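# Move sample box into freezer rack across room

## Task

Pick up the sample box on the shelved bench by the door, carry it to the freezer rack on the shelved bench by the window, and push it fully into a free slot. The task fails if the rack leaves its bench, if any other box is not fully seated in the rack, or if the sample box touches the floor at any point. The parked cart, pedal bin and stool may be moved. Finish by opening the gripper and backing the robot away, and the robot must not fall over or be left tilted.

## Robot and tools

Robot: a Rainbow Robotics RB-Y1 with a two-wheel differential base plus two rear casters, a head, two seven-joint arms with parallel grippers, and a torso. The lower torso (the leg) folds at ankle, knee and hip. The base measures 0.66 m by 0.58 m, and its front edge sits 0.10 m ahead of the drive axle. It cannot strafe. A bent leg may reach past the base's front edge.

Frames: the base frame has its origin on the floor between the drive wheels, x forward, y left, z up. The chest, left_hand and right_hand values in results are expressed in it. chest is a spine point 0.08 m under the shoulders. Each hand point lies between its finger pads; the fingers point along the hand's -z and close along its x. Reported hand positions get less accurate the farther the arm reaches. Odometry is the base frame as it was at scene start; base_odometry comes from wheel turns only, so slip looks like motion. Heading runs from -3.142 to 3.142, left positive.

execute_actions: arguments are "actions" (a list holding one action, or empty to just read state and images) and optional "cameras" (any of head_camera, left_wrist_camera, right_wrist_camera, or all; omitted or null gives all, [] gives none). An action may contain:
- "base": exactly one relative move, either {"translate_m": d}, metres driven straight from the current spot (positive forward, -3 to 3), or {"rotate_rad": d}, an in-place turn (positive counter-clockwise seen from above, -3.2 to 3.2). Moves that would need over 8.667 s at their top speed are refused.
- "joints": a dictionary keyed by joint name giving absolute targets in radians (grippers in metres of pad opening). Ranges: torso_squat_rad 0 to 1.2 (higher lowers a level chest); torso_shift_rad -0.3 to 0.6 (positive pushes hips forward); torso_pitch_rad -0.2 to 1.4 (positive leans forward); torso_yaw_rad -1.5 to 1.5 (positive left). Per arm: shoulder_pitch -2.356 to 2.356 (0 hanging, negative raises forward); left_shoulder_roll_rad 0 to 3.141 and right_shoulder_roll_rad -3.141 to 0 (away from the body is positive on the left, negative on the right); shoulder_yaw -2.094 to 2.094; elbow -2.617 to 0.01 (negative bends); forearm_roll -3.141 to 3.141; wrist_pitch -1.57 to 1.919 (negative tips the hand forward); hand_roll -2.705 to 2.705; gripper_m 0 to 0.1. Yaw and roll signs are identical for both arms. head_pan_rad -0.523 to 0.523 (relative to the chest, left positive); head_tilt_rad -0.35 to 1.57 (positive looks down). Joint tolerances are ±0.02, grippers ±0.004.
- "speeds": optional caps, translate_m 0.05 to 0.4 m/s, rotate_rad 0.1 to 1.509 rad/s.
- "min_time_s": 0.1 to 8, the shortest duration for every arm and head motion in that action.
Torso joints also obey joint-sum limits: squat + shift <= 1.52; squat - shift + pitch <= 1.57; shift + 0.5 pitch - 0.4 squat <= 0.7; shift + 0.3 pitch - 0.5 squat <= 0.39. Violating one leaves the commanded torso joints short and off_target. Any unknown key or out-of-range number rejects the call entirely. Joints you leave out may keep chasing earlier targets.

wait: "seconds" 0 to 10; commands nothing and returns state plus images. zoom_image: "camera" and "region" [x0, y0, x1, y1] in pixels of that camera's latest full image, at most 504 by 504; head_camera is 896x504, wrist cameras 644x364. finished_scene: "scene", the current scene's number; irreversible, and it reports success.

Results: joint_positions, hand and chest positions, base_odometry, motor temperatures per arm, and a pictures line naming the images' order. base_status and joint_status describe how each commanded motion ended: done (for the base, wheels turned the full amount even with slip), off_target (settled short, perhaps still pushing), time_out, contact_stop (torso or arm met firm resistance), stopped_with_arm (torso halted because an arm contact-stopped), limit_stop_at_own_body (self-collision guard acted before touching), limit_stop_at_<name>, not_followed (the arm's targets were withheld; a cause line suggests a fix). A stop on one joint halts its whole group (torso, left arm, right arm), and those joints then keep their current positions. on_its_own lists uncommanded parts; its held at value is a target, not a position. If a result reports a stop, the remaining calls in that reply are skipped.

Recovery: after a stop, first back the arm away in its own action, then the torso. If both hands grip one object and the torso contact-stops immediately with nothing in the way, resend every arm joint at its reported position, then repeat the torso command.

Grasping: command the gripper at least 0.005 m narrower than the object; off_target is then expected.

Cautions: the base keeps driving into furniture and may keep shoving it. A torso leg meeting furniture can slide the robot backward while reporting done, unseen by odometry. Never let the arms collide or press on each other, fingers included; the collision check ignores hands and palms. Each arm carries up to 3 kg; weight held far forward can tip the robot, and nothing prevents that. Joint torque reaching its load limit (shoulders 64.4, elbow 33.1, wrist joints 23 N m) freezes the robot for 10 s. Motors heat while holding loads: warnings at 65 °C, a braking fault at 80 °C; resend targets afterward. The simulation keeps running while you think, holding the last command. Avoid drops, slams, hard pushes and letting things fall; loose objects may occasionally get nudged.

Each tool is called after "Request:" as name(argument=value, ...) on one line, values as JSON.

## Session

Request:
execute_actions(actions=[])

Scene clock: 0.00 s.
Motor temperatures (°C, as the motors report them): left_arm=[30 27 29 28 32 32 35] | right_arm=[27 30 25 28 34 36 37]
base_odometry: x=+0.000 y=+0.000 heading=+0.000 (m, m, rad; odometry frame)
base_status: not commanded
joint_positions: torso_squat_rad=+0.350 torso_shift_rad=+0.000 torso_pitch_rad=+0.000 torso_yaw_rad=-0.001 left_shoulder_pitch_rad=+0.011 left_shoulder_roll_rad=+0.014 left_shoulder_yaw_rad=-0.041 left_elbow_rad=-0.157 left_forearm_roll_rad=+0.044 left_wrist_pitch_rad=+0.002 left_hand_roll_rad=-0.001 left_gripper_m=+0.099 right_shoulder_pitch_rad=+0.016 right_shoulder_roll_rad=+0.000 right_shoulder_yaw_rad=-0.025 right_elbow_rad=-0.108 right_forearm_roll_rad=+0.015 right_wrist_pitch_rad=+0.030 right_hand_roll_rad=+0.032 right_gripper_m=+0.100 head_pan_rad=+0.000 head_tilt_rad=+0.400
joint_status: not commanded
chest: x=-0.2276 y=+0.0000 z=+1.2474 quat_wxyz=(+1.000, +0.000, +0.000, +0.000) (m; base frame)
left_hand: x=-0.1598 y=+0.2281 z=+0.5653 quat_wxyz=(+0.997, +0.004, -0.072, +0.002) (m; base frame)
right_hand: x=-0.1937 y=-0.2212 z=+0.5630 quat_wxyz=(+0.999, -0.001, -0.031, +0.008) (m; base frame)
pictures: head_camera, left_wrist_camera, right_wrist_camera
Images, in order (width x height): head_camera 896x504, left_wrist_camera 644x364, right_wrist_camera 644x364.

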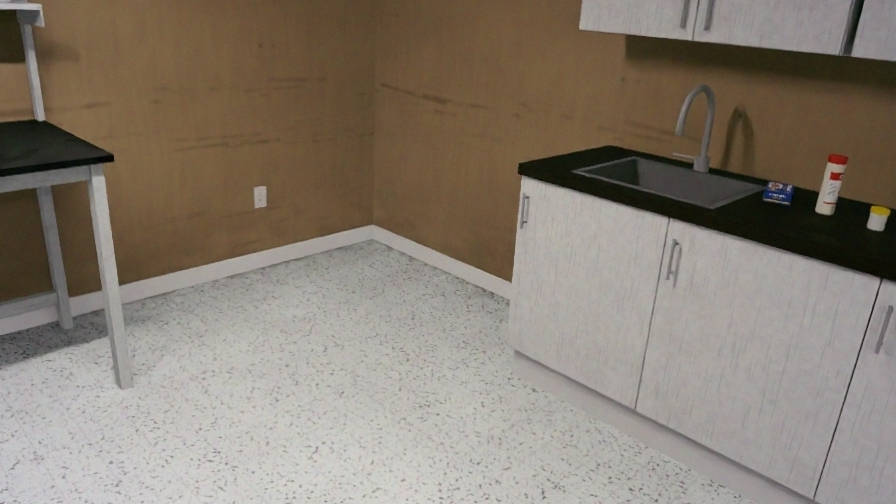

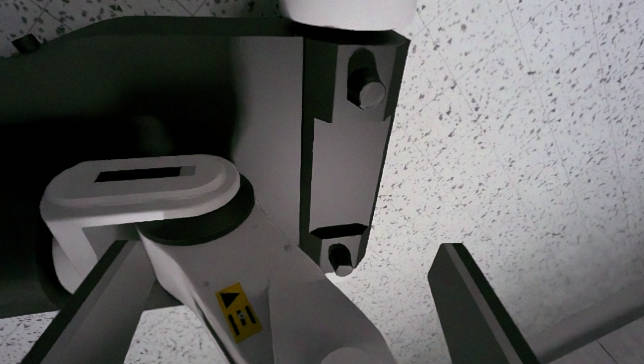

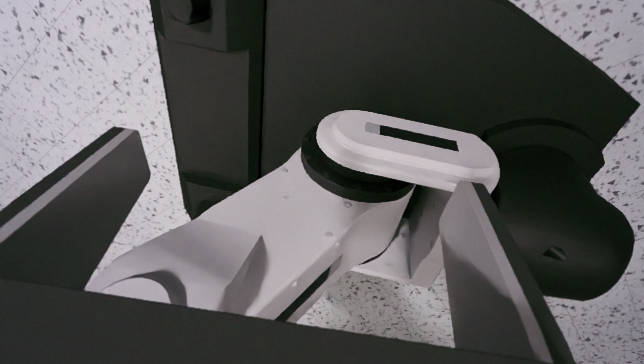

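Request:
execute_actions(actions=[{"joints": {"head_pan_rad": 0.52, "head_tilt_rad": 0.36, "torso_yaw_rad": 0.15}}], cameras=["head_camera"])

Scene clock: 1.13 s.
Motor temperatures (°C, as the motors report them): left_arm=[30 27 29 28 32 32 35] | right_arm=[27 30 25 28 34 36 37]
base_odometry: x=+0.000 y=+0.000 heading=+0.000 (m, m, rad; odometry frame)
base_status: not commanded
joint_positions: torso_squat_rad=+0.350 torso_shift_rad=+0.000 torso_pitch_rad=+0.000 torso_yaw_rad=+0.150 left_shoulder_pitch_rad=+0.011 left_shoulder_roll_rad=+0.014 left_shoulder_yaw_rad=-0.041 left_elbow_rad=-0.157 left_forearm_roll_rad=+0.044 left_wrist_pitch_rad=+0.002 left_hand_roll_rad=-0.001 left_gripper_m=+0.099 right_shoulder_pitch_rad=+0.016 right_shoulder_roll_rad=+0.000 right_shoulder_yaw_rad=-0.025 right_elbow_rad=-0.108 right_forearm_roll_rad=+0.015 right_wrist_pitch_rad=+0.030 right_hand_roll_rad=+0.032 right_gripper_m=+0.100 head_pan_rad=+0.520 head_tilt_rad=+0.360
joint_status: all done
chest: x=-0.2276 y=+0.0000 z=+1.2474 quat_wxyz=(+0.997, +0.000, +0.000, +0.075) (m; base frame)
left_hand: x=-0.1947 y=+0.2357 z=+0.5654 quat_wxyz=(+0.994, +0.010, -0.071, +0.077) (m; base frame)
right_hand: x=-0.1608 y=-0.2136 z=+0.5630 quat_wxyz=(+0.996, +0.001, -0.032, +0.083) (m; base frame)
pictures: head_camera
Images, in order (width x height): head_camera 896x504.

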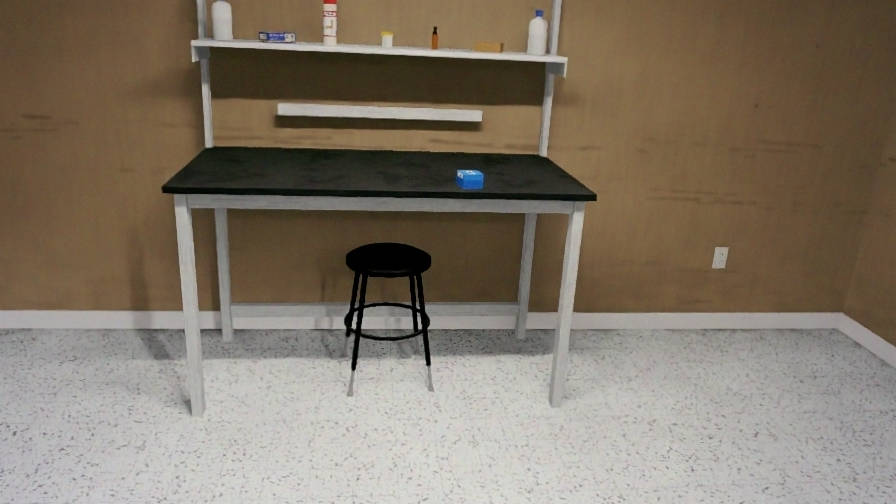

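Request:
zoom_image(camera="head_camera", region=[430, 150, 514, 210])

Request:
zoom_image(camera="head_camera", region=[150, 130, 610, 430])

Region (430, 150, 514, 210) of head_camera's 896x504 image, scaled by 6.000, with more detail than that image has; it fills the top 360 rows of this view, and the rest is white.

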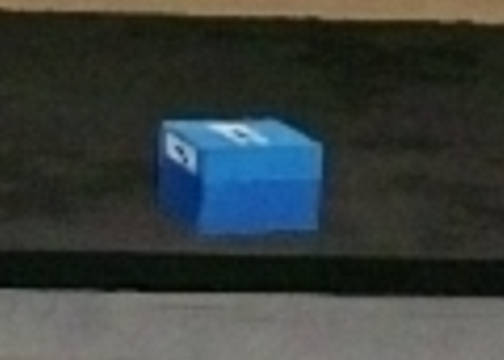

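Region (150, 130, 610, 430) of head_camera's 896x504 image, scaled by 1.096, with more detail than that image has; it fills the top 329 rows of this view, and the rest is white.

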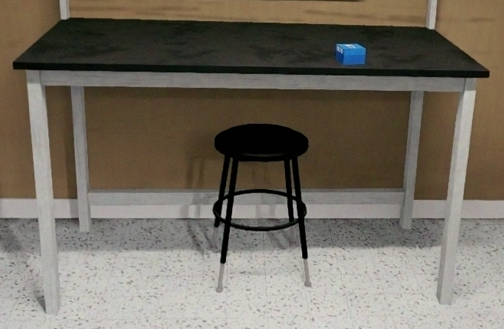

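Request:
execute_actions(actions=[{"base": {"rotate_rad": 0.455}, "joints": {"torso_yaw_rad": -0.127, "head_pan_rad": 0.3, "head_tilt_rad": 0.36}}], cameras=["head_camera"])

Request:
zoom_image(camera="head_camera", region=[380, 140, 500, 210])

Request:
execute_actions(actions=[{"base": {"translate_m": 1.4}, "joints": {"head_pan_rad": 0.52, "head_tilt_rad": 0.55, "left_shoulder_pitch_rad": -0.352, "left_shoulder_roll_rad": 0.209, "left_shoulder_yaw_rad": 0.587, "left_elbow_rad": -1.5, "left_forearm_roll_rad": -0.117, "left_wrist_pitch_rad": 0.771, "left_hand_roll_rad": -1.427, "left_gripper_m": 0.1}, "min_time_s": 4.0}], cameras=["head_camera", "left_wrist_camera"])

Scene clock: 5.33 s.
Motor temperatures (°C, as the motors report them): left_arm=[30 27 29 28 32 32 35] | right_arm=[27 30 25 28 34 36 37]
base_odometry: x=+0.000 y=+0.000 heading=+0.455 (m, m, rad; odometry frame)
base_status: done
joint_positions: torso_squat_rad=+0.350 torso_shift_rad=+0.000 torso_pitch_rad=+0.000 torso_yaw_rad=-0.127 left_shoulder_pitch_rad=+0.011 left_shoulder_roll_rad=+0.014 left_shoulder_yaw_rad=-0.041 left_elbow_rad=-0.157 left_forearm_roll_rad=+0.044 left_wrist_pitch_rad=+0.002 left_hand_roll_rad=-0.001 left_gripper_m=+0.099 right_shoulder_pitch_rad=+0.016 right_shoulder_roll_rad=+0.000 right_shoulder_yaw_rad=-0.025 right_elbow_rad=-0.108 right_forearm_roll_rad=+0.015 right_wrist_pitch_rad=+0.030 right_hand_roll_rad=+0.032 right_gripper_m=+0.100 head_pan_rad=+0.300 head_tilt_rad=+0.360
joint_status: all done
chest: x=-0.2276 y=-0.0001 z=+1.2474 quat_wxyz=(+0.998, +0.000, +0.000, -0.063) (m; base frame)
left_hand: x=-0.1316 y=+0.2177 z=+0.5653 quat_wxyz=(+0.996, +0.000, -0.072, -0.061) (m; base frame)
right_hand: x=-0.2220 y=-0.2237 z=+0.5630 quat_wxyz=(+0.998, -0.003, -0.031, -0.055) (m; base frame)
pictures: head_camera
Images, in order (width x height): head_camera 896x504.

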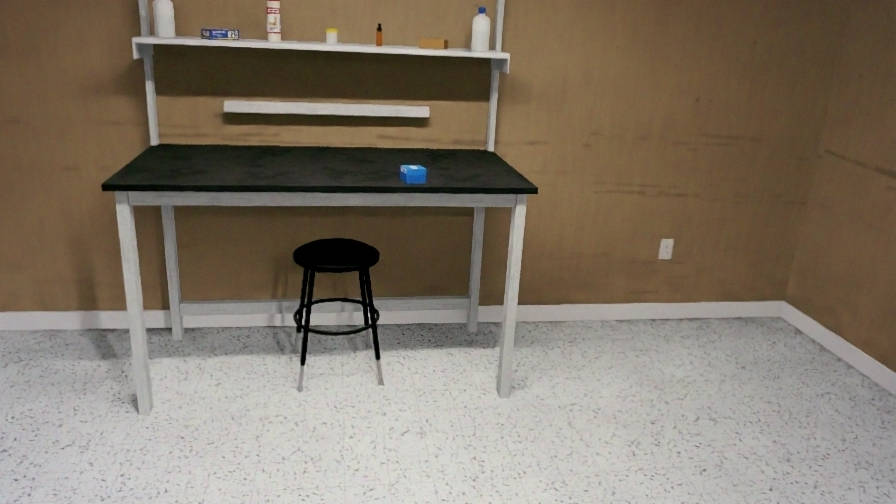

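Region (380, 140, 500, 210) of head_camera's 896x504 image, scaled by 4.200, with more detail than that image has; it fills the top 294 rows of this view, and the rest is white.

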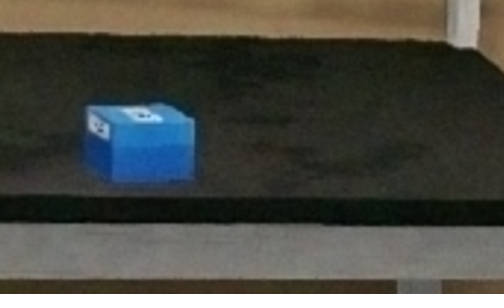

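Scene clock: 10.37 s.
Motor temperatures (°C, as the motors report them): left_arm=[30 27 29 28 32 32 35] | right_arm=[27 30 25 28 34 36 37]
base_odometry: x=+1.257 y=+0.615 heading=+0.455 (m, m, rad; odometry frame)
base_status: done
joint_positions: torso_squat_rad=+0.350 torso_shift_rad=+0.000 torso_pitch_rad=+0.000 torso_yaw_rad=-0.127 left_shoulder_pitch_rad=-0.352 left_shoulder_roll_rad=+0.209 left_shoulder_yaw_rad=+0.587 left_elbow_rad=-1.500 left_forearm_roll_rad=-0.117 left_wrist_pitch_rad=+0.771 left_hand_roll_rad=-1.427 left_gripper_m=+0.099 right_shoulder_pitch_rad=+0.016 right_shoulder_roll_rad=+0.000 right_shoulder_yaw_rad=-0.025 right_elbow_rad=-0.108 right_forearm_roll_rad=+0.015 right_wrist_pitch_rad=+0.030 right_hand_roll_rad=+0.032 right_gripper_m=+0.100 head_pan_rad=+0.520 head_tilt_rad=+0.550
joint_status: all done
chest: x=-0.2276 y=-0.0001 z=+1.2474 quat_wxyz=(+0.998, +0.000, +0.000, -0.063) (m; base frame)
left_hand: x=+0.3486 y=+0.4532 z=+1.0412 quat_wxyz=(+0.722, +0.454, -0.287, -0.436) (m; base frame)
right_hand: x=-0.2219 y=-0.2238 z=+0.5630 quat_wxyz=(+0.998, -0.003, -0.031, -0.055) (m; base frame)
pictures: head_camera, left_wrist_camera
Images, in order (width x height): head_camera 896x504, left_wrist_camera 644x364.

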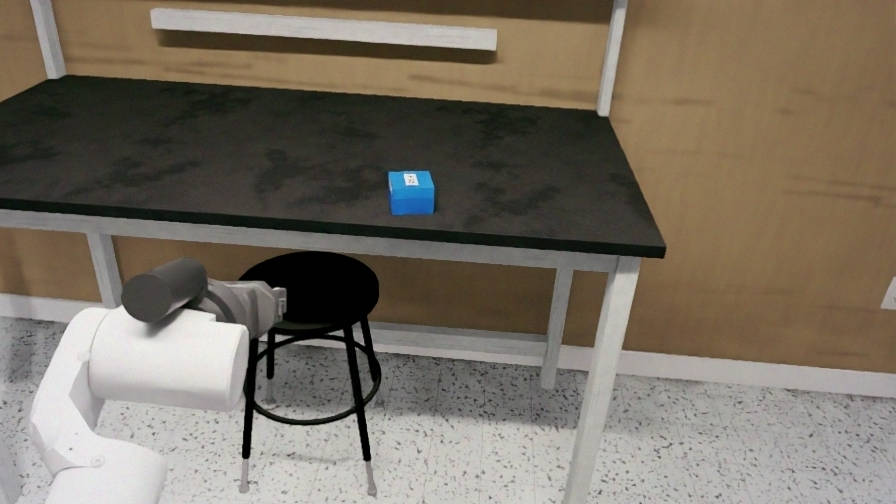

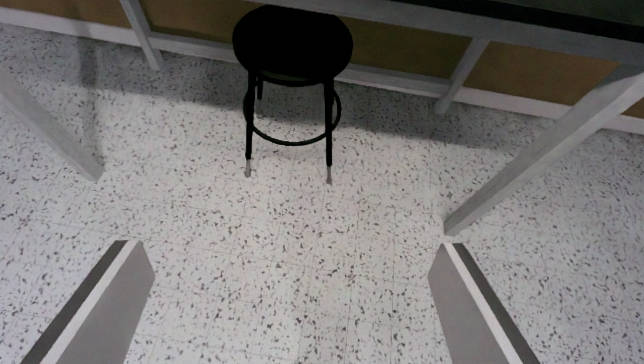

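Request:
zoom_image(camera="head_camera", region=[370, 160, 454, 230])

Region (370, 160, 454, 230) of head_camera's 896x504 image, scaled by 6.000, with more detail than that image has.

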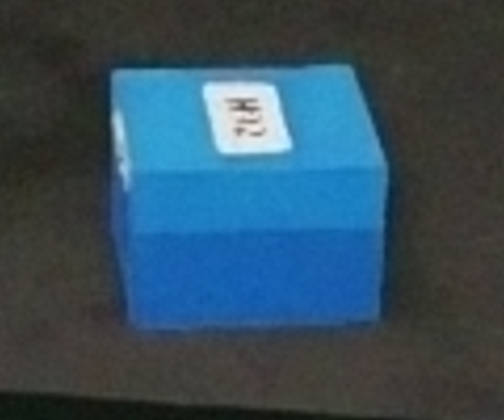

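Request:
execute_actions(actions=[{"base": {"translate_m": 0.56}, "joints": {"torso_yaw_rad": -0.099, "torso_squat_rad": 0.49, "left_forearm_roll_rad": -0.177, "left_wrist_pitch_rad": 0.777, "left_hand_roll_rad": -1.364, "head_tilt_rad": 0.7}, "min_time_s": 1.0}], cameras=["head_camera", "left_wrist_camera"])

Scene clock: 14.13 s.
Motor temperatures (°C, as the motors report them): left_arm=[30 27 29 28 32 32 35] | right_arm=[27 30 25 28 34 36 37]
base_odometry: x=+1.760 y=+0.862 heading=+0.456 (m, m, rad; odometry frame)
base_status: done
joint_positions: torso_squat_rad=+0.490 torso_shift_rad=+0.000 torso_pitch_rad=+0.000 torso_yaw_rad=-0.099 left_shoulder_pitch_rad=-0.352 left_shoulder_roll_rad=+0.209 left_shoulder_yaw_rad=+0.587 left_elbow_rad=-1.500 left_forearm_roll_rad=-0.177 left_wrist_pitch_rad=+0.777 left_hand_roll_rad=-1.364 left_gripper_m=+0.099 right_shoulder_pitch_rad=+0.016 right_shoulder_roll_rad=+0.000 right_shoulder_yaw_rad=-0.025 right_elbow_rad=-0.108 right_forearm_roll_rad=+0.015 right_wrist_pitch_rad=+0.030 right_hand_roll_rad=+0.032 right_gripper_m=+0.100 head_pan_rad=+0.520 head_tilt_rad=+0.700
joint_status: all done
chest: x=-0.2276 y=-0.0001 z=+1.2076 quat_wxyz=(+0.999, +0.000, +0.000, -0.049) (m; base frame)
left_hand: x=+0.3309 y=+0.4778 z=+1.0015 quat_wxyz=(+0.738, +0.464, -0.270, -0.409) (m; base frame)
right_hand: x=-0.2157 y=-0.2235 z=+0.5231 quat_wxyz=(+0.999, -0.003, -0.031, -0.041) (m; base frame)
pictures: head_camera, left_wrist_camera
Images, in order (width x height): head_camera 896x504, left_wrist_camera 644x364.

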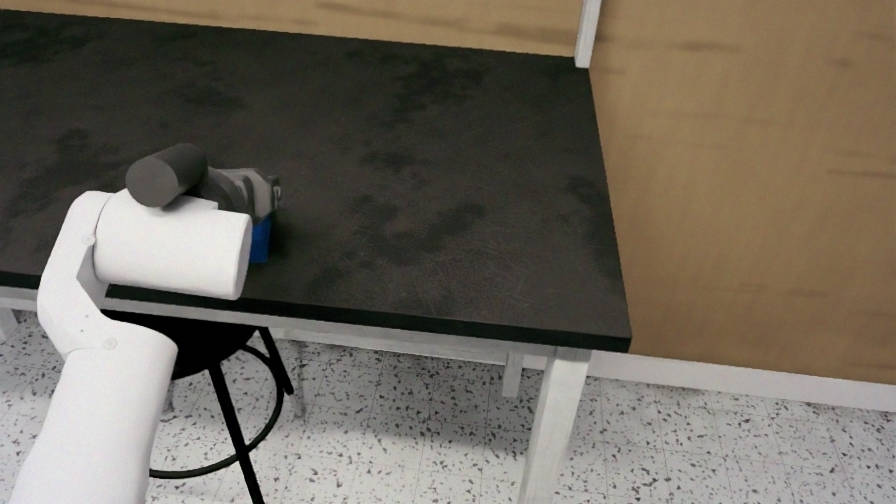

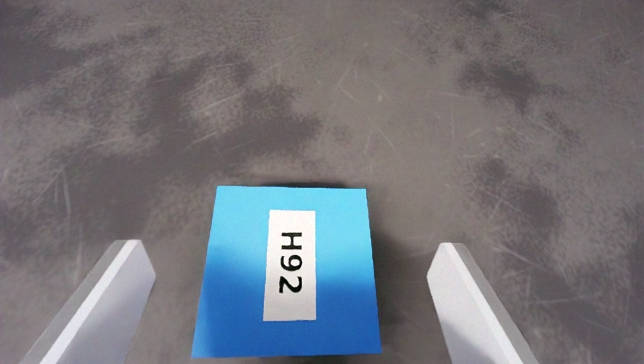

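Request:
zoom_image(camera="left_wrist_camera", region=[60, 170, 300, 364])

Request:
zoom_image(camera="left_wrist_camera", region=[300, 170, 540, 364])

Region (60, 170, 300, 364) of left_wrist_camera's 644x364 image, scaled by 2.100, with more detail than that image has; it fills the top 407 rows of this view, and the rest is white.

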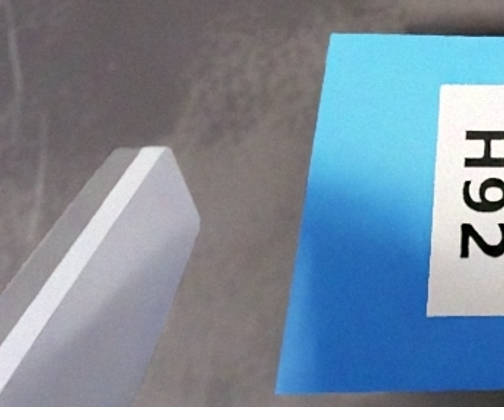

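Region (300, 170, 540, 364) of left_wrist_camera's 644x364 image, scaled by 2.100, with more detail than that image has; it fills the top 407 rows of this view, and the rest is white.

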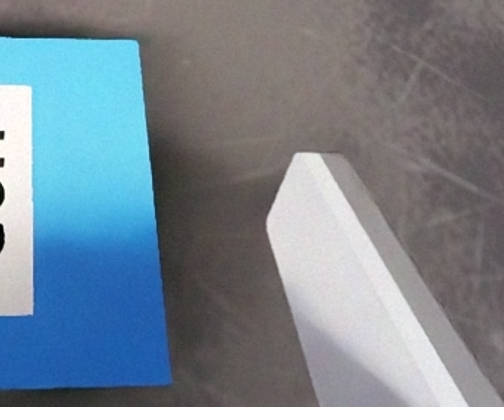

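Request:
execute_actions(actions=[])

Scene clock: 14.97 s.
Motor temperatures (°C, as the motors report them): left_arm=[30 27 29 28 32 32 35] | right_arm=[27 30 25 28 34 36 37]
base_odometry: x=+1.760 y=+0.862 heading=+0.456 (m, m, rad; odometry frame)
base_status: done
joint_positions: torso_squat_rad=+0.490 torso_shift_rad=+0.000 torso_pitch_rad=+0.000 torso_yaw_rad=-0.099 left_shoulder_pitch_rad=-0.352 left_shoulder_roll_rad=+0.209 left_shoulder_yaw_rad=+0.587 left_elbow_rad=-1.500 left_forearm_roll_rad=-0.177 left_wrist_pitch_rad=+0.777 left_hand_roll_rad=-1.364 left_gripper_m=+0.099 right_shoulder_pitch_rad=+0.016 right_shoulder_roll_rad=+0.000 right_shoulder_yaw_rad=-0.025 right_elbow_rad=-0.108 right_forearm_roll_rad=+0.015 right_wrist_pitch_rad=+0.030 right_hand_roll_rad=+0.032 right_gripper_m=+0.100 head_pan_rad=+0.520 head_tilt_rad=+0.700
joint_status: all done
chest: x=-0.2276 y=-0.0001 z=+1.2076 quat_wxyz=(+0.999, +0.000, +0.000, -0.049) (m; base frame)
left_hand: x=+0.3309 y=+0.4778 z=+1.0015 quat_wxyz=(+0.738, +0.464, -0.270, -0.409) (m; base frame)
right_hand: x=-0.2157 y=-0.2235 z=+0.5231 quat_wxyz=(+0.999, -0.003, -0.031, -0.041) (m; base frame)
pictures: head_camera, left_wrist_camera, right_wrist_camera
Images, in order (width x height): head_camera 896x504, left_wrist_camera 644x364, right_wrist_camera 644x364.

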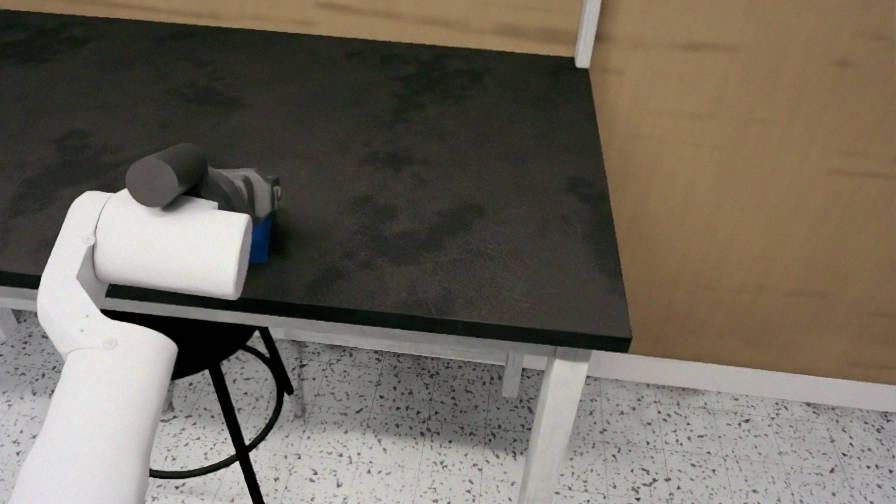

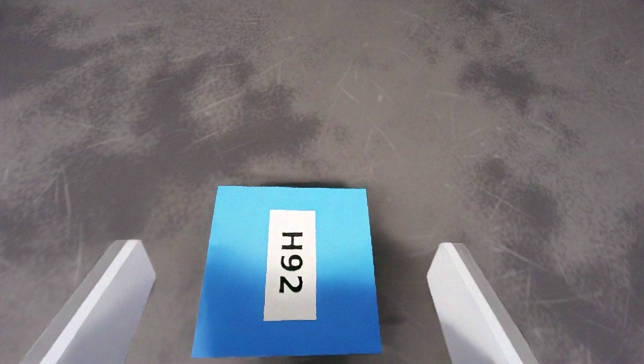

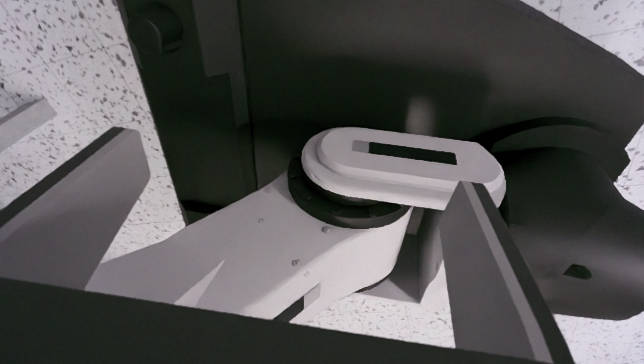

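Request:
execute_actions(actions=[{"joints": {"torso_squat_rad": 0.66}}])

Scene clock: 16.47 s.
Motor temperatures (°C, as the motors report them): left_arm=[30 27 29 28 32 32 35] | right_arm=[27 30 25 28 34 36 37]
base_odometry: x=+1.760 y=+0.862 heading=+0.456 (m, m, rad; odometry frame)
base_status: not commanded
joint_positions: torso_squat_rad=+0.660 torso_shift_rad=+0.000 torso_pitch_rad=+0.000 torso_yaw_rad=-0.099 left_shoulder_pitch_rad=-0.352 left_shoulder_roll_rad=+0.209 left_shoulder_yaw_rad=+0.587 left_elbow_rad=-1.500 left_forearm_roll_rad=-0.177 left_wrist_pitch_rad=+0.777 left_hand_roll_rad=-1.364 left_gripper_m=+0.099 right_shoulder_pitch_rad=+0.016 right_shoulder_roll_rad=+0.000 right_shoulder_yaw_rad=-0.025 right_elbow_rad=-0.108 right_forearm_roll_rad=+0.015 right_wrist_pitch_rad=+0.030 right_hand_roll_rad=+0.032 right_gripper_m=+0.100 head_pan_rad=+0.520 head_tilt_rad=+0.700
joint_status: all done
chest: x=-0.2277 y=-0.0001 z=+1.1429 quat_wxyz=(+0.999, +0.000, +0.000, -0.049) (m; base frame)
left_hand: x=+0.3309 y=+0.4777 z=+0.9369 quat_wxyz=(+0.738, +0.464, -0.270, -0.409) (m; base frame)
right_hand: x=-0.2156 y=-0.2235 z=+0.4585 quat_wxyz=(+0.999, -0.003, -0.031, -0.041) (m; base frame)
pictures: head_camera, left_wrist_camera, right_wrist_camera
Images, in order (width x height): head_camera 896x504, left_wrist_camera 644x364, right_wrist_camera 644x364.

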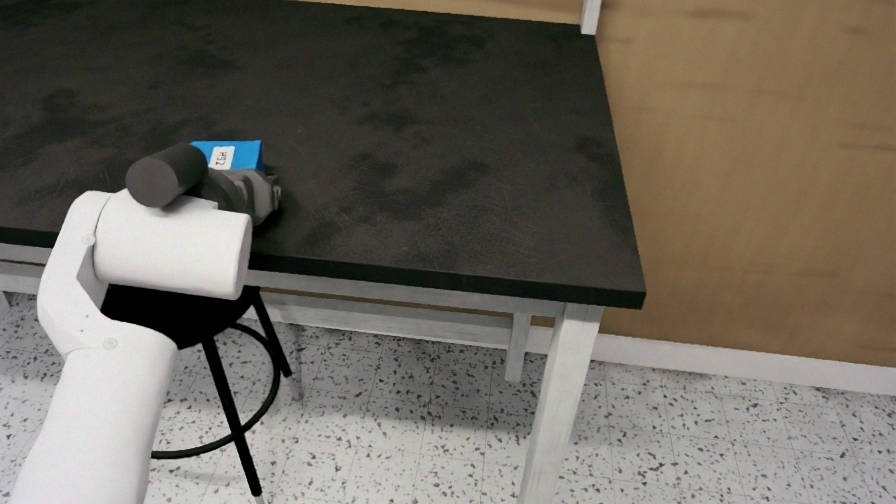

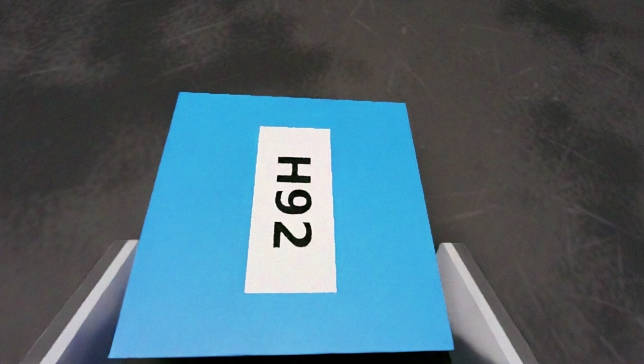

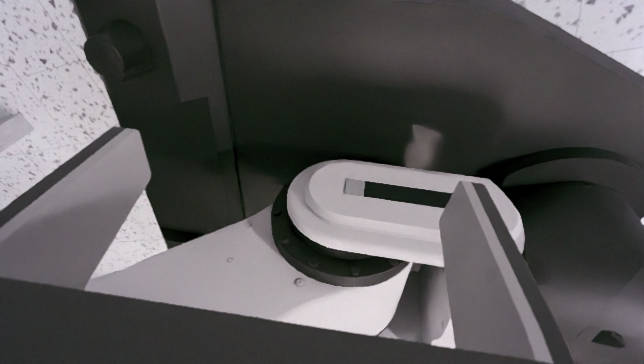

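Request:
execute_actions(actions=[{"joints": {"left_gripper_m": 0.062}}], cameras=["head_camera", "left_wrist_camera"])

Scene clock: 17.47 s.
Motor temperatures (°C, as the motors report them): left_arm=[30 27 29 28 32 32 35] | right_arm=[27 30 25 28 34 36 37]
base_odometry: x=+1.760 y=+0.862 heading=+0.456 (m, m, rad; odometry frame)
base_status: not commanded
joint_positions: torso_squat_rad=+0.660 torso_shift_rad=+0.000 torso_pitch_rad=+0.000 torso_yaw_rad=-0.099 left_shoulder_pitch_rad=-0.352 left_shoulder_roll_rad=+0.209 left_shoulder_yaw_rad=+0.587 left_elbow_rad=-1.500 left_forearm_roll_rad=-0.177 left_wrist_pitch_rad=+0.777 left_hand_roll_rad=-1.364 left_gripper_m=+0.075 right_shoulder_pitch_rad=+0.016 right_shoulder_roll_rad=+0.000 right_shoulder_yaw_rad=-0.025 right_elbow_rad=-0.108 right_forearm_roll_rad=+0.015 right_wrist_pitch_rad=+0.030 right_hand_roll_rad=+0.032 right_gripper_m=+0.100 head_pan_rad=+0.520 head_tilt_rad=+0.700
joint_status: left_gripper_m off_target (ended at +0.075, target +0.062)
chest: x=-0.2277 y=-0.0001 z=+1.1429 quat_wxyz=(+0.999, +0.000, +0.000, -0.049) (m; base frame)
left_hand: x=+0.3309 y=+0.4777 z=+0.9369 quat_wxyz=(+0.738, +0.464, -0.270, -0.409) (m; base frame)
right_hand: x=-0.2156 y=-0.2235 z=+0.4585 quat_wxyz=(+0.999, -0.003, -0.031, -0.041) (m; base frame)
pictures: head_camera, left_wrist_camera
Images, in order (width x height): head_camera 896x504, left_wrist_camera 644x364.

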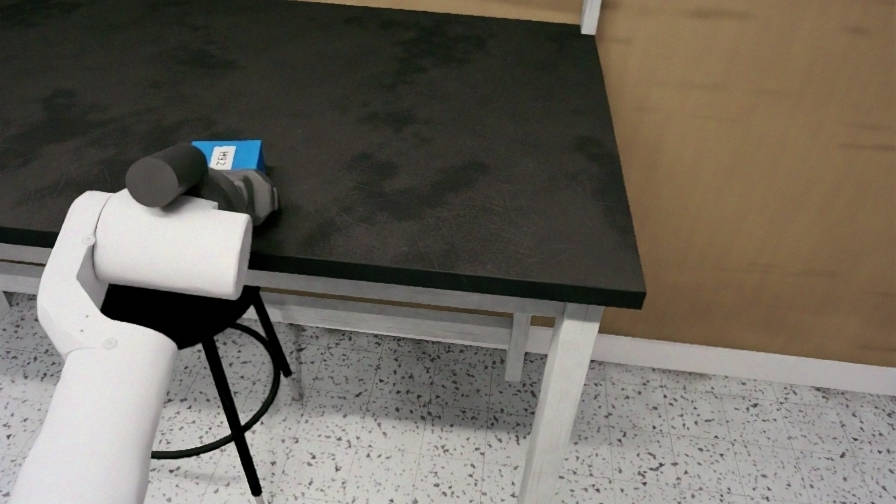

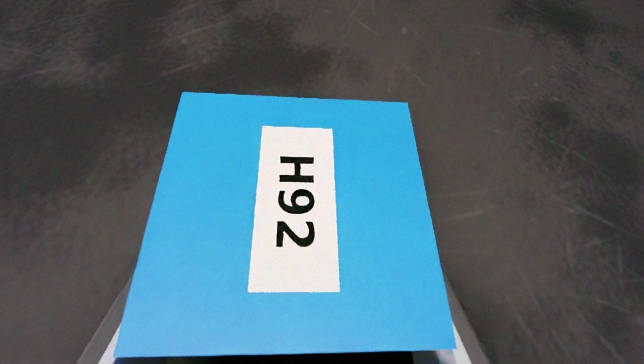

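Request:
execute_actions(actions=[{"base": {"translate_m": -0.4}, "joints": {"torso_squat_rad": 0.42, "head_pan_rad": -0.52, "head_tilt_rad": 0.35, "right_forearm_roll_rad": 0.45, "right_wrist_pitch_rad": 1.33, "right_hand_roll_rad": 1.57}}])

Scene clock: 23.43 s.
Motor temperatures (°C, as the motors report them): left_arm=[30 27 29 28 32 32 35] | right_arm=[27 30 25 28 34 36 37]
base_odometry: x=+1.401 y=+0.686 heading=+0.457 (m, m, rad; odometry frame)
base_status: done
joint_positions: torso_squat_rad=+0.420 torso_shift_rad=+0.000 torso_pitch_rad=+0.000 torso_yaw_rad=-0.099 left_shoulder_pitch_rad=-0.352 left_shoulder_roll_rad=+0.209 left_shoulder_yaw_rad=+0.587 left_elbow_rad=-1.500 left_forearm_roll_rad=-0.177 left_wrist_pitch_rad=+0.777 left_hand_roll_rad=-1.364 left_gripper_m=+0.075 right_shoulder_pitch_rad=+0.016 right_shoulder_roll_rad=+0.000 right_shoulder_yaw_rad=-0.025 right_elbow_rad=-0.108 right_forearm_roll_rad=+0.450 right_wrist_pitch_rad=+1.330 right_hand_roll_rad=+1.570 right_gripper_m=+0.100 head_pan_rad=-0.520 head_tilt_rad=+0.350
joint_status: all done
chest: x=-0.2276 y=+0.0000 z=+1.2291 quat_wxyz=(+0.999, +0.000, +0.000, -0.049) (m; base frame)
left_hand: x=+0.3309 y=+0.4778 z=+1.0230 quat_wxyz=(+0.738, +0.464, -0.270, -0.409) (m; base frame)
right_hand: x=-0.4367 y=-0.2928 z=+0.7014 quat_wxyz=(+0.485, +0.329, +0.483, +0.651) (m; base frame)
pictures: head_camera, left_wrist_camera, right_wrist_camera
Images, in order (width x height): head_camera 896x504, left_wrist_camera 644x364, right_wrist_camera 644x364.

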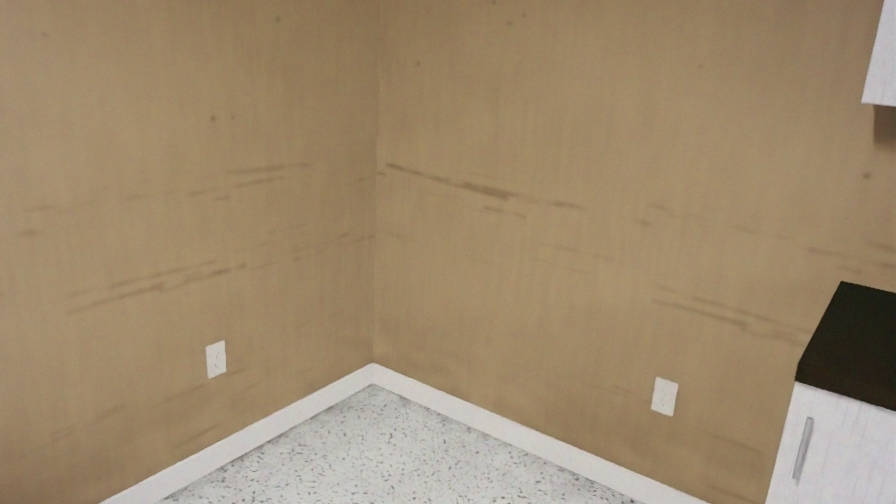

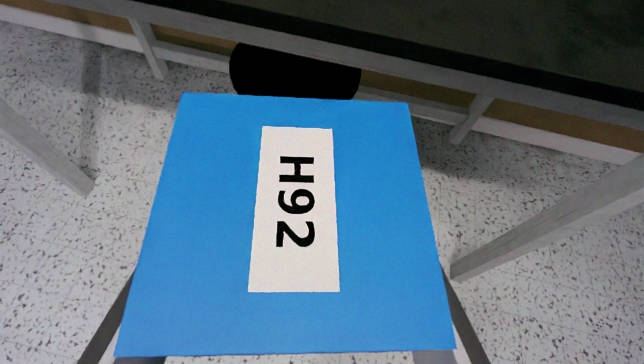

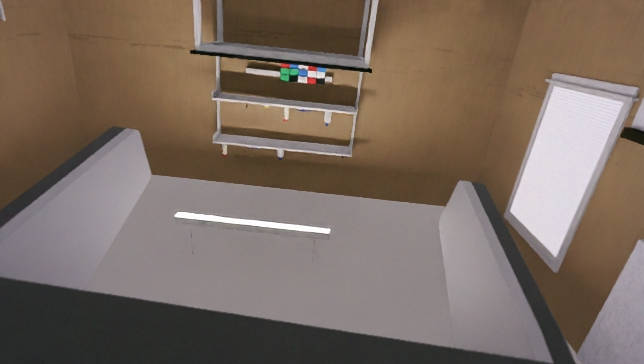

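Request:
zoom_image(camera="right_wrist_camera", region=[180, 0, 390, 120])

Request:
zoom_image(camera="right_wrist_camera", region=[265, 50, 345, 95])

Region (180, 0, 390, 120) of right_wrist_camera's 644x364 image, scaled by 2.400, with more detail than that image has; it fills the top 288 rows of this view, and the rest is white.

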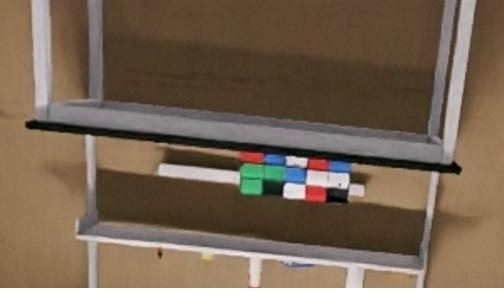

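Region (265, 50, 345, 95) of right_wrist_camera's 644x364 image, scaled by 6.300, with more detail than that image has; it fills the top 284 rows of this view, and the rest is white.

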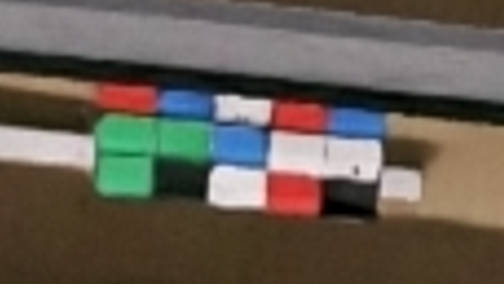

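Request:
execute_actions(actions=[{"base": {"rotate_rad": -2.91}, "joints": {"torso_squat_rad": 0.308, "torso_yaw_rad": -0.596, "head_pan_rad": 0.52, "head_tilt_rad": 0.36, "right_forearm_roll_rad": 0.015, "right_wrist_pitch_rad": 0.03, "right_hand_roll_rad": 0.032, "left_forearm_roll_rad": -0.117, "left_wrist_pitch_rad": 0.7705, "left_hand_roll_rad": -1.429}, "min_time_s": 2.5}], cameras=["head_camera", "left_wrist_camera"])

Scene clock: 30.00 s.
Motor temperatures (°C, as the motors report them): left_arm=[30 27 29 28 32 32 35] | right_arm=[27 30 25 28 34 36 37]
base_odometry: x=+1.401 y=+0.686 heading=-2.452 (m, m, rad; odometry frame)
base_status: done
joint_positions: torso_squat_rad=+0.308 torso_shift_rad=+0.000 torso_pitch_rad=+0.000 torso_yaw_rad=-0.596 left_shoulder_pitch_rad=-0.352 left_shoulder_roll_rad=+0.209 left_shoulder_yaw_rad=+0.587 left_elbow_rad=-1.500 left_forearm_roll_rad=-0.117 left_wrist_pitch_rad=+0.771 left_hand_roll_rad=-1.429 left_gripper_m=+0.075 right_shoulder_pitch_rad=+0.016 right_shoulder_roll_rad=+0.000 right_shoulder_yaw_rad=-0.025 right_elbow_rad=-0.108 right_forearm_roll_rad=+0.015 right_wrist_pitch_rad=+0.030 right_hand_roll_rad=+0.032 right_gripper_m=+0.100 head_pan_rad=+0.520 head_tilt_rad=+0.360
joint_status: all done
chest: x=-0.2277 y=+0.0000 z=+1.2570 quat_wxyz=(+0.956, +0.000, +0.000, -0.294) (m; base frame)
left_hand: x=+0.4912 y=+0.1440 z=+1.0506 quat_wxyz=(+0.600, +0.375, -0.384, -0.592) (m; base frame)
right_hand: x=-0.3240 y=-0.2022 z=+0.5726 quat_wxyz=(+0.958, -0.011, -0.029, -0.286) (m; base frame)
pictures: head_camera, left_wrist_camera
Images, in order (width x height): head_camera 896x504, left_wrist_camera 644x364.

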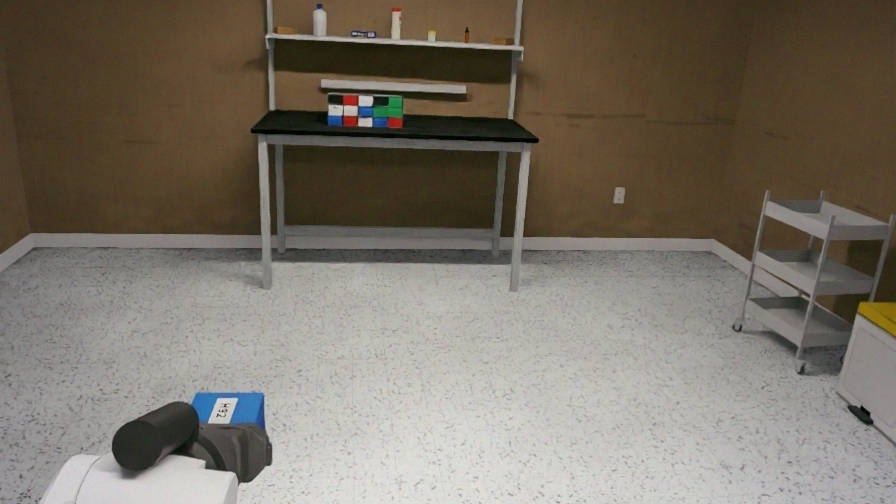

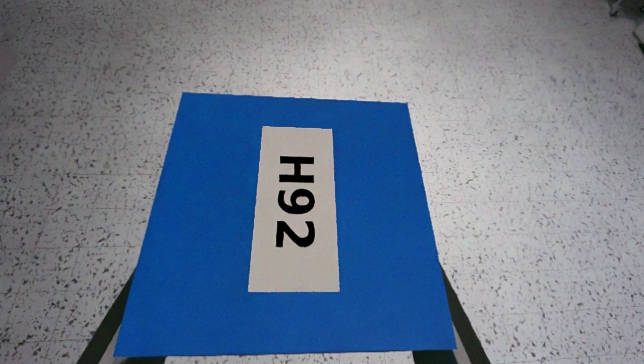

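Request:
zoom_image(camera="head_camera", region=[310, 75, 430, 145])

Request:
zoom_image(camera="head_camera", region=[240, 90, 550, 300])

Region (310, 75, 430, 145) of head_camera's 896x504 image, scaled by 4.200, with more detail than that image has; it fills the top 294 rows of this view, and the rest is white.

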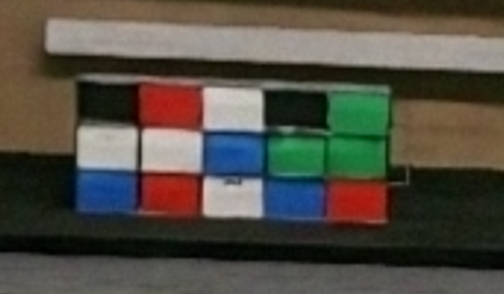

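Region (240, 90, 550, 300) of head_camera's 896x504 image, scaled by 1.626, with more detail than that image has; it fills the top 341 rows of this view, and the rest is white.

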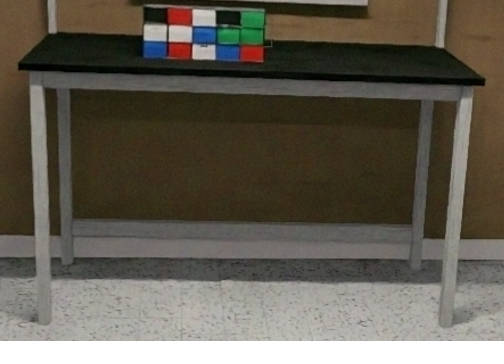

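Request:
zoom_image(camera="head_camera", region=[322, 85, 372, 135])

Request:
zoom_image(camera="head_camera", region=[365, 85, 415, 135])

Region (322, 85, 372, 135) of head_camera's 896x504 image, scaled by 10.080, with more detail than that image has.

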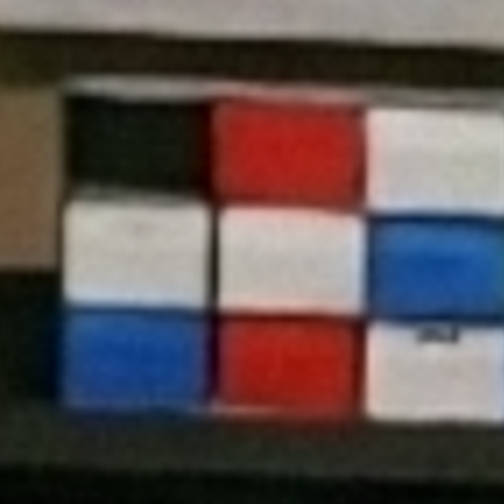

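Region (365, 85, 415, 135) of head_camera's 896x504 image, scaled by 10.080, with more detail than that image has.

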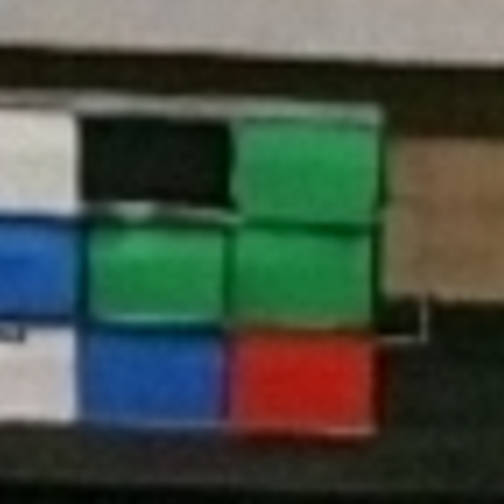

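Request:
execute_actions(actions=[{"base": {"translate_m": 3.0}, "joints": {"torso_yaw_rad": -0.426, "head_pan_rad": 0.52, "head_tilt_rad": 0.53, "left_forearm_roll_rad": 0.085, "left_wrist_pitch_rad": 0.768, "left_hand_roll_rad": -1.6385}, "min_time_s": 3}], cameras=["head_camera", "left_wrist_camera"])

Scene clock: 41.40 s.
Motor temperatures (°C, as the motors report them): left_arm=[30 27 29 28 32 32 35] | right_arm=[27 30 25 28 34 36 37]
base_odometry: x=-0.915 y=-1.222 heading=-2.453 (m, m, rad; odometry frame)
base_status: done
joint_positions: torso_squat_rad=+0.308 torso_shift_rad=+0.000 torso_pitch_rad=+0.000 torso_yaw_rad=-0.426 left_shoulder_pitch_rad=-0.352 left_shoulder_roll_rad=+0.209 left_shoulder_yaw_rad=+0.587 left_elbow_rad=-1.500 left_forearm_roll_rad=+0.085 left_wrist_pitch_rad=+0.768 left_hand_roll_rad=-1.638 left_gripper_m=+0.075 right_shoulder_pitch_rad=+0.016 right_shoulder_roll_rad=+0.000 right_shoulder_yaw_rad=-0.025 right_elbow_rad=-0.108 right_forearm_roll_rad=+0.015 right_wrist_pitch_rad=+0.030 right_hand_roll_rad=+0.032 right_gripper_m=+0.100 head_pan_rad=+0.520 head_tilt_rad=+0.530
joint_status: all done
chest: x=-0.2276 y=+0.0000 z=+1.2570 quat_wxyz=(+0.977, +0.000, +0.000, -0.211) (m; base frame)
left_hand: x=+0.4594 y=+0.2314 z=+1.0506 quat_wxyz=(+0.605, +0.378, -0.382, -0.587) (m; base frame)
right_hand: x=-0.2883 y=-0.2155 z=+0.5726 quat_wxyz=(+0.979, -0.008, -0.030, -0.203) (m; base frame)
pictures: head_camera, left_wrist_camera
Images, in order (width x height): head_camera 896x504, left_wrist_camera 644x364.

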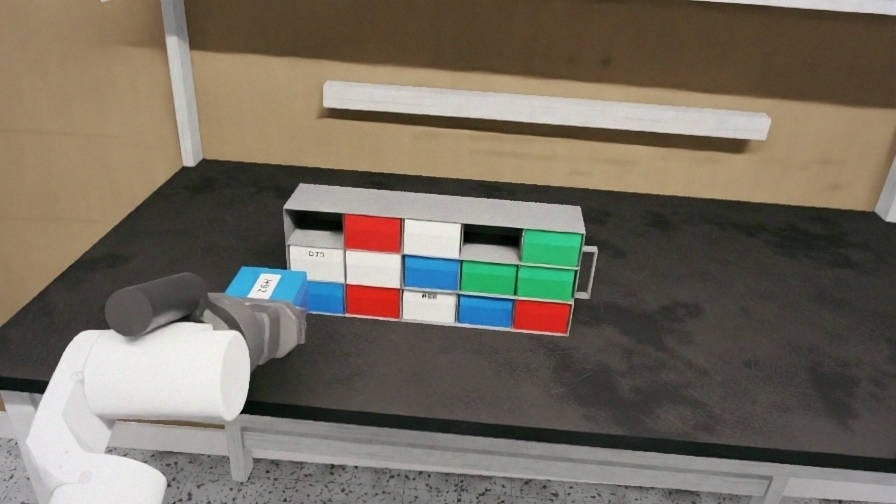

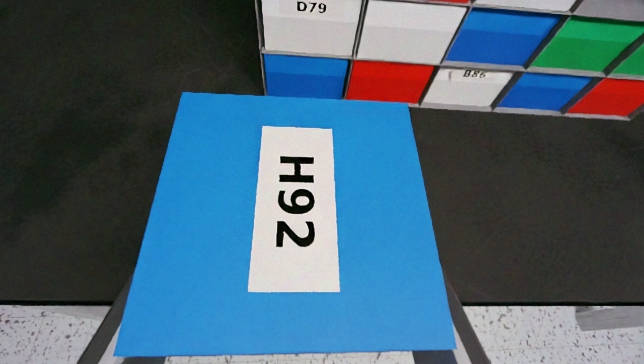

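Request:
zoom_image(camera="head_camera", region=[210, 170, 420, 330])

Request:
zoom_image(camera="head_camera", region=[400, 180, 610, 345])

Request:
zoom_image(camera="left_wrist_camera", region=[170, 0, 430, 130])

Request:
zoom_image(camera="left_wrist_camera", region=[384, 0, 644, 130])

Region (210, 170, 420, 330) of head_camera's 896x504 image, scaled by 2.400, with more detail than that image has; it fills the top 384 rows of this view, and the rest is white.

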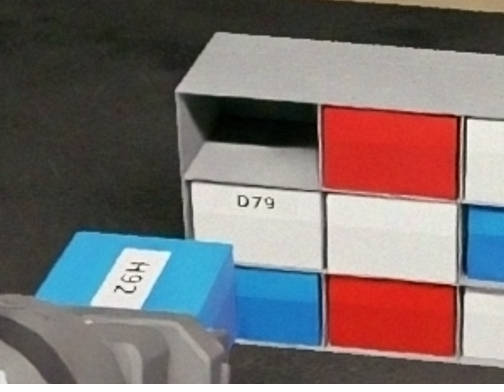

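Region (400, 180, 610, 345) of head_camera's 896x504 image, scaled by 2.400, with more detail than that image has; it fills the top 396 rows of this view, and the rest is white.

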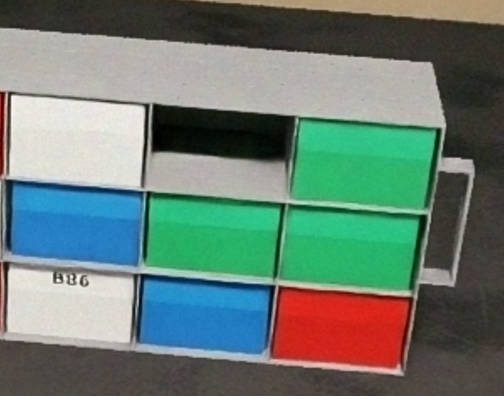

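Region (170, 0, 430, 130) of left_wrist_camera's 644x364 image, scaled by 1.938, with more detail than that image has.

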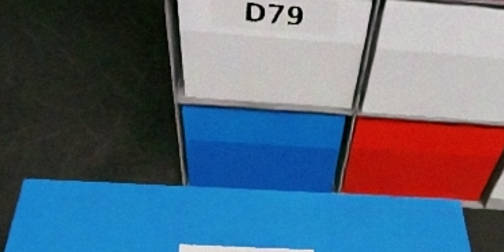

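Region (384, 0, 644, 130) of left_wrist_camera's 644x364 image, scaled by 1.938, with more detail than that image has.

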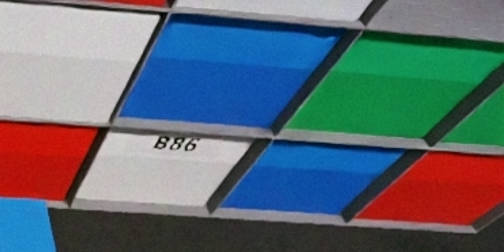

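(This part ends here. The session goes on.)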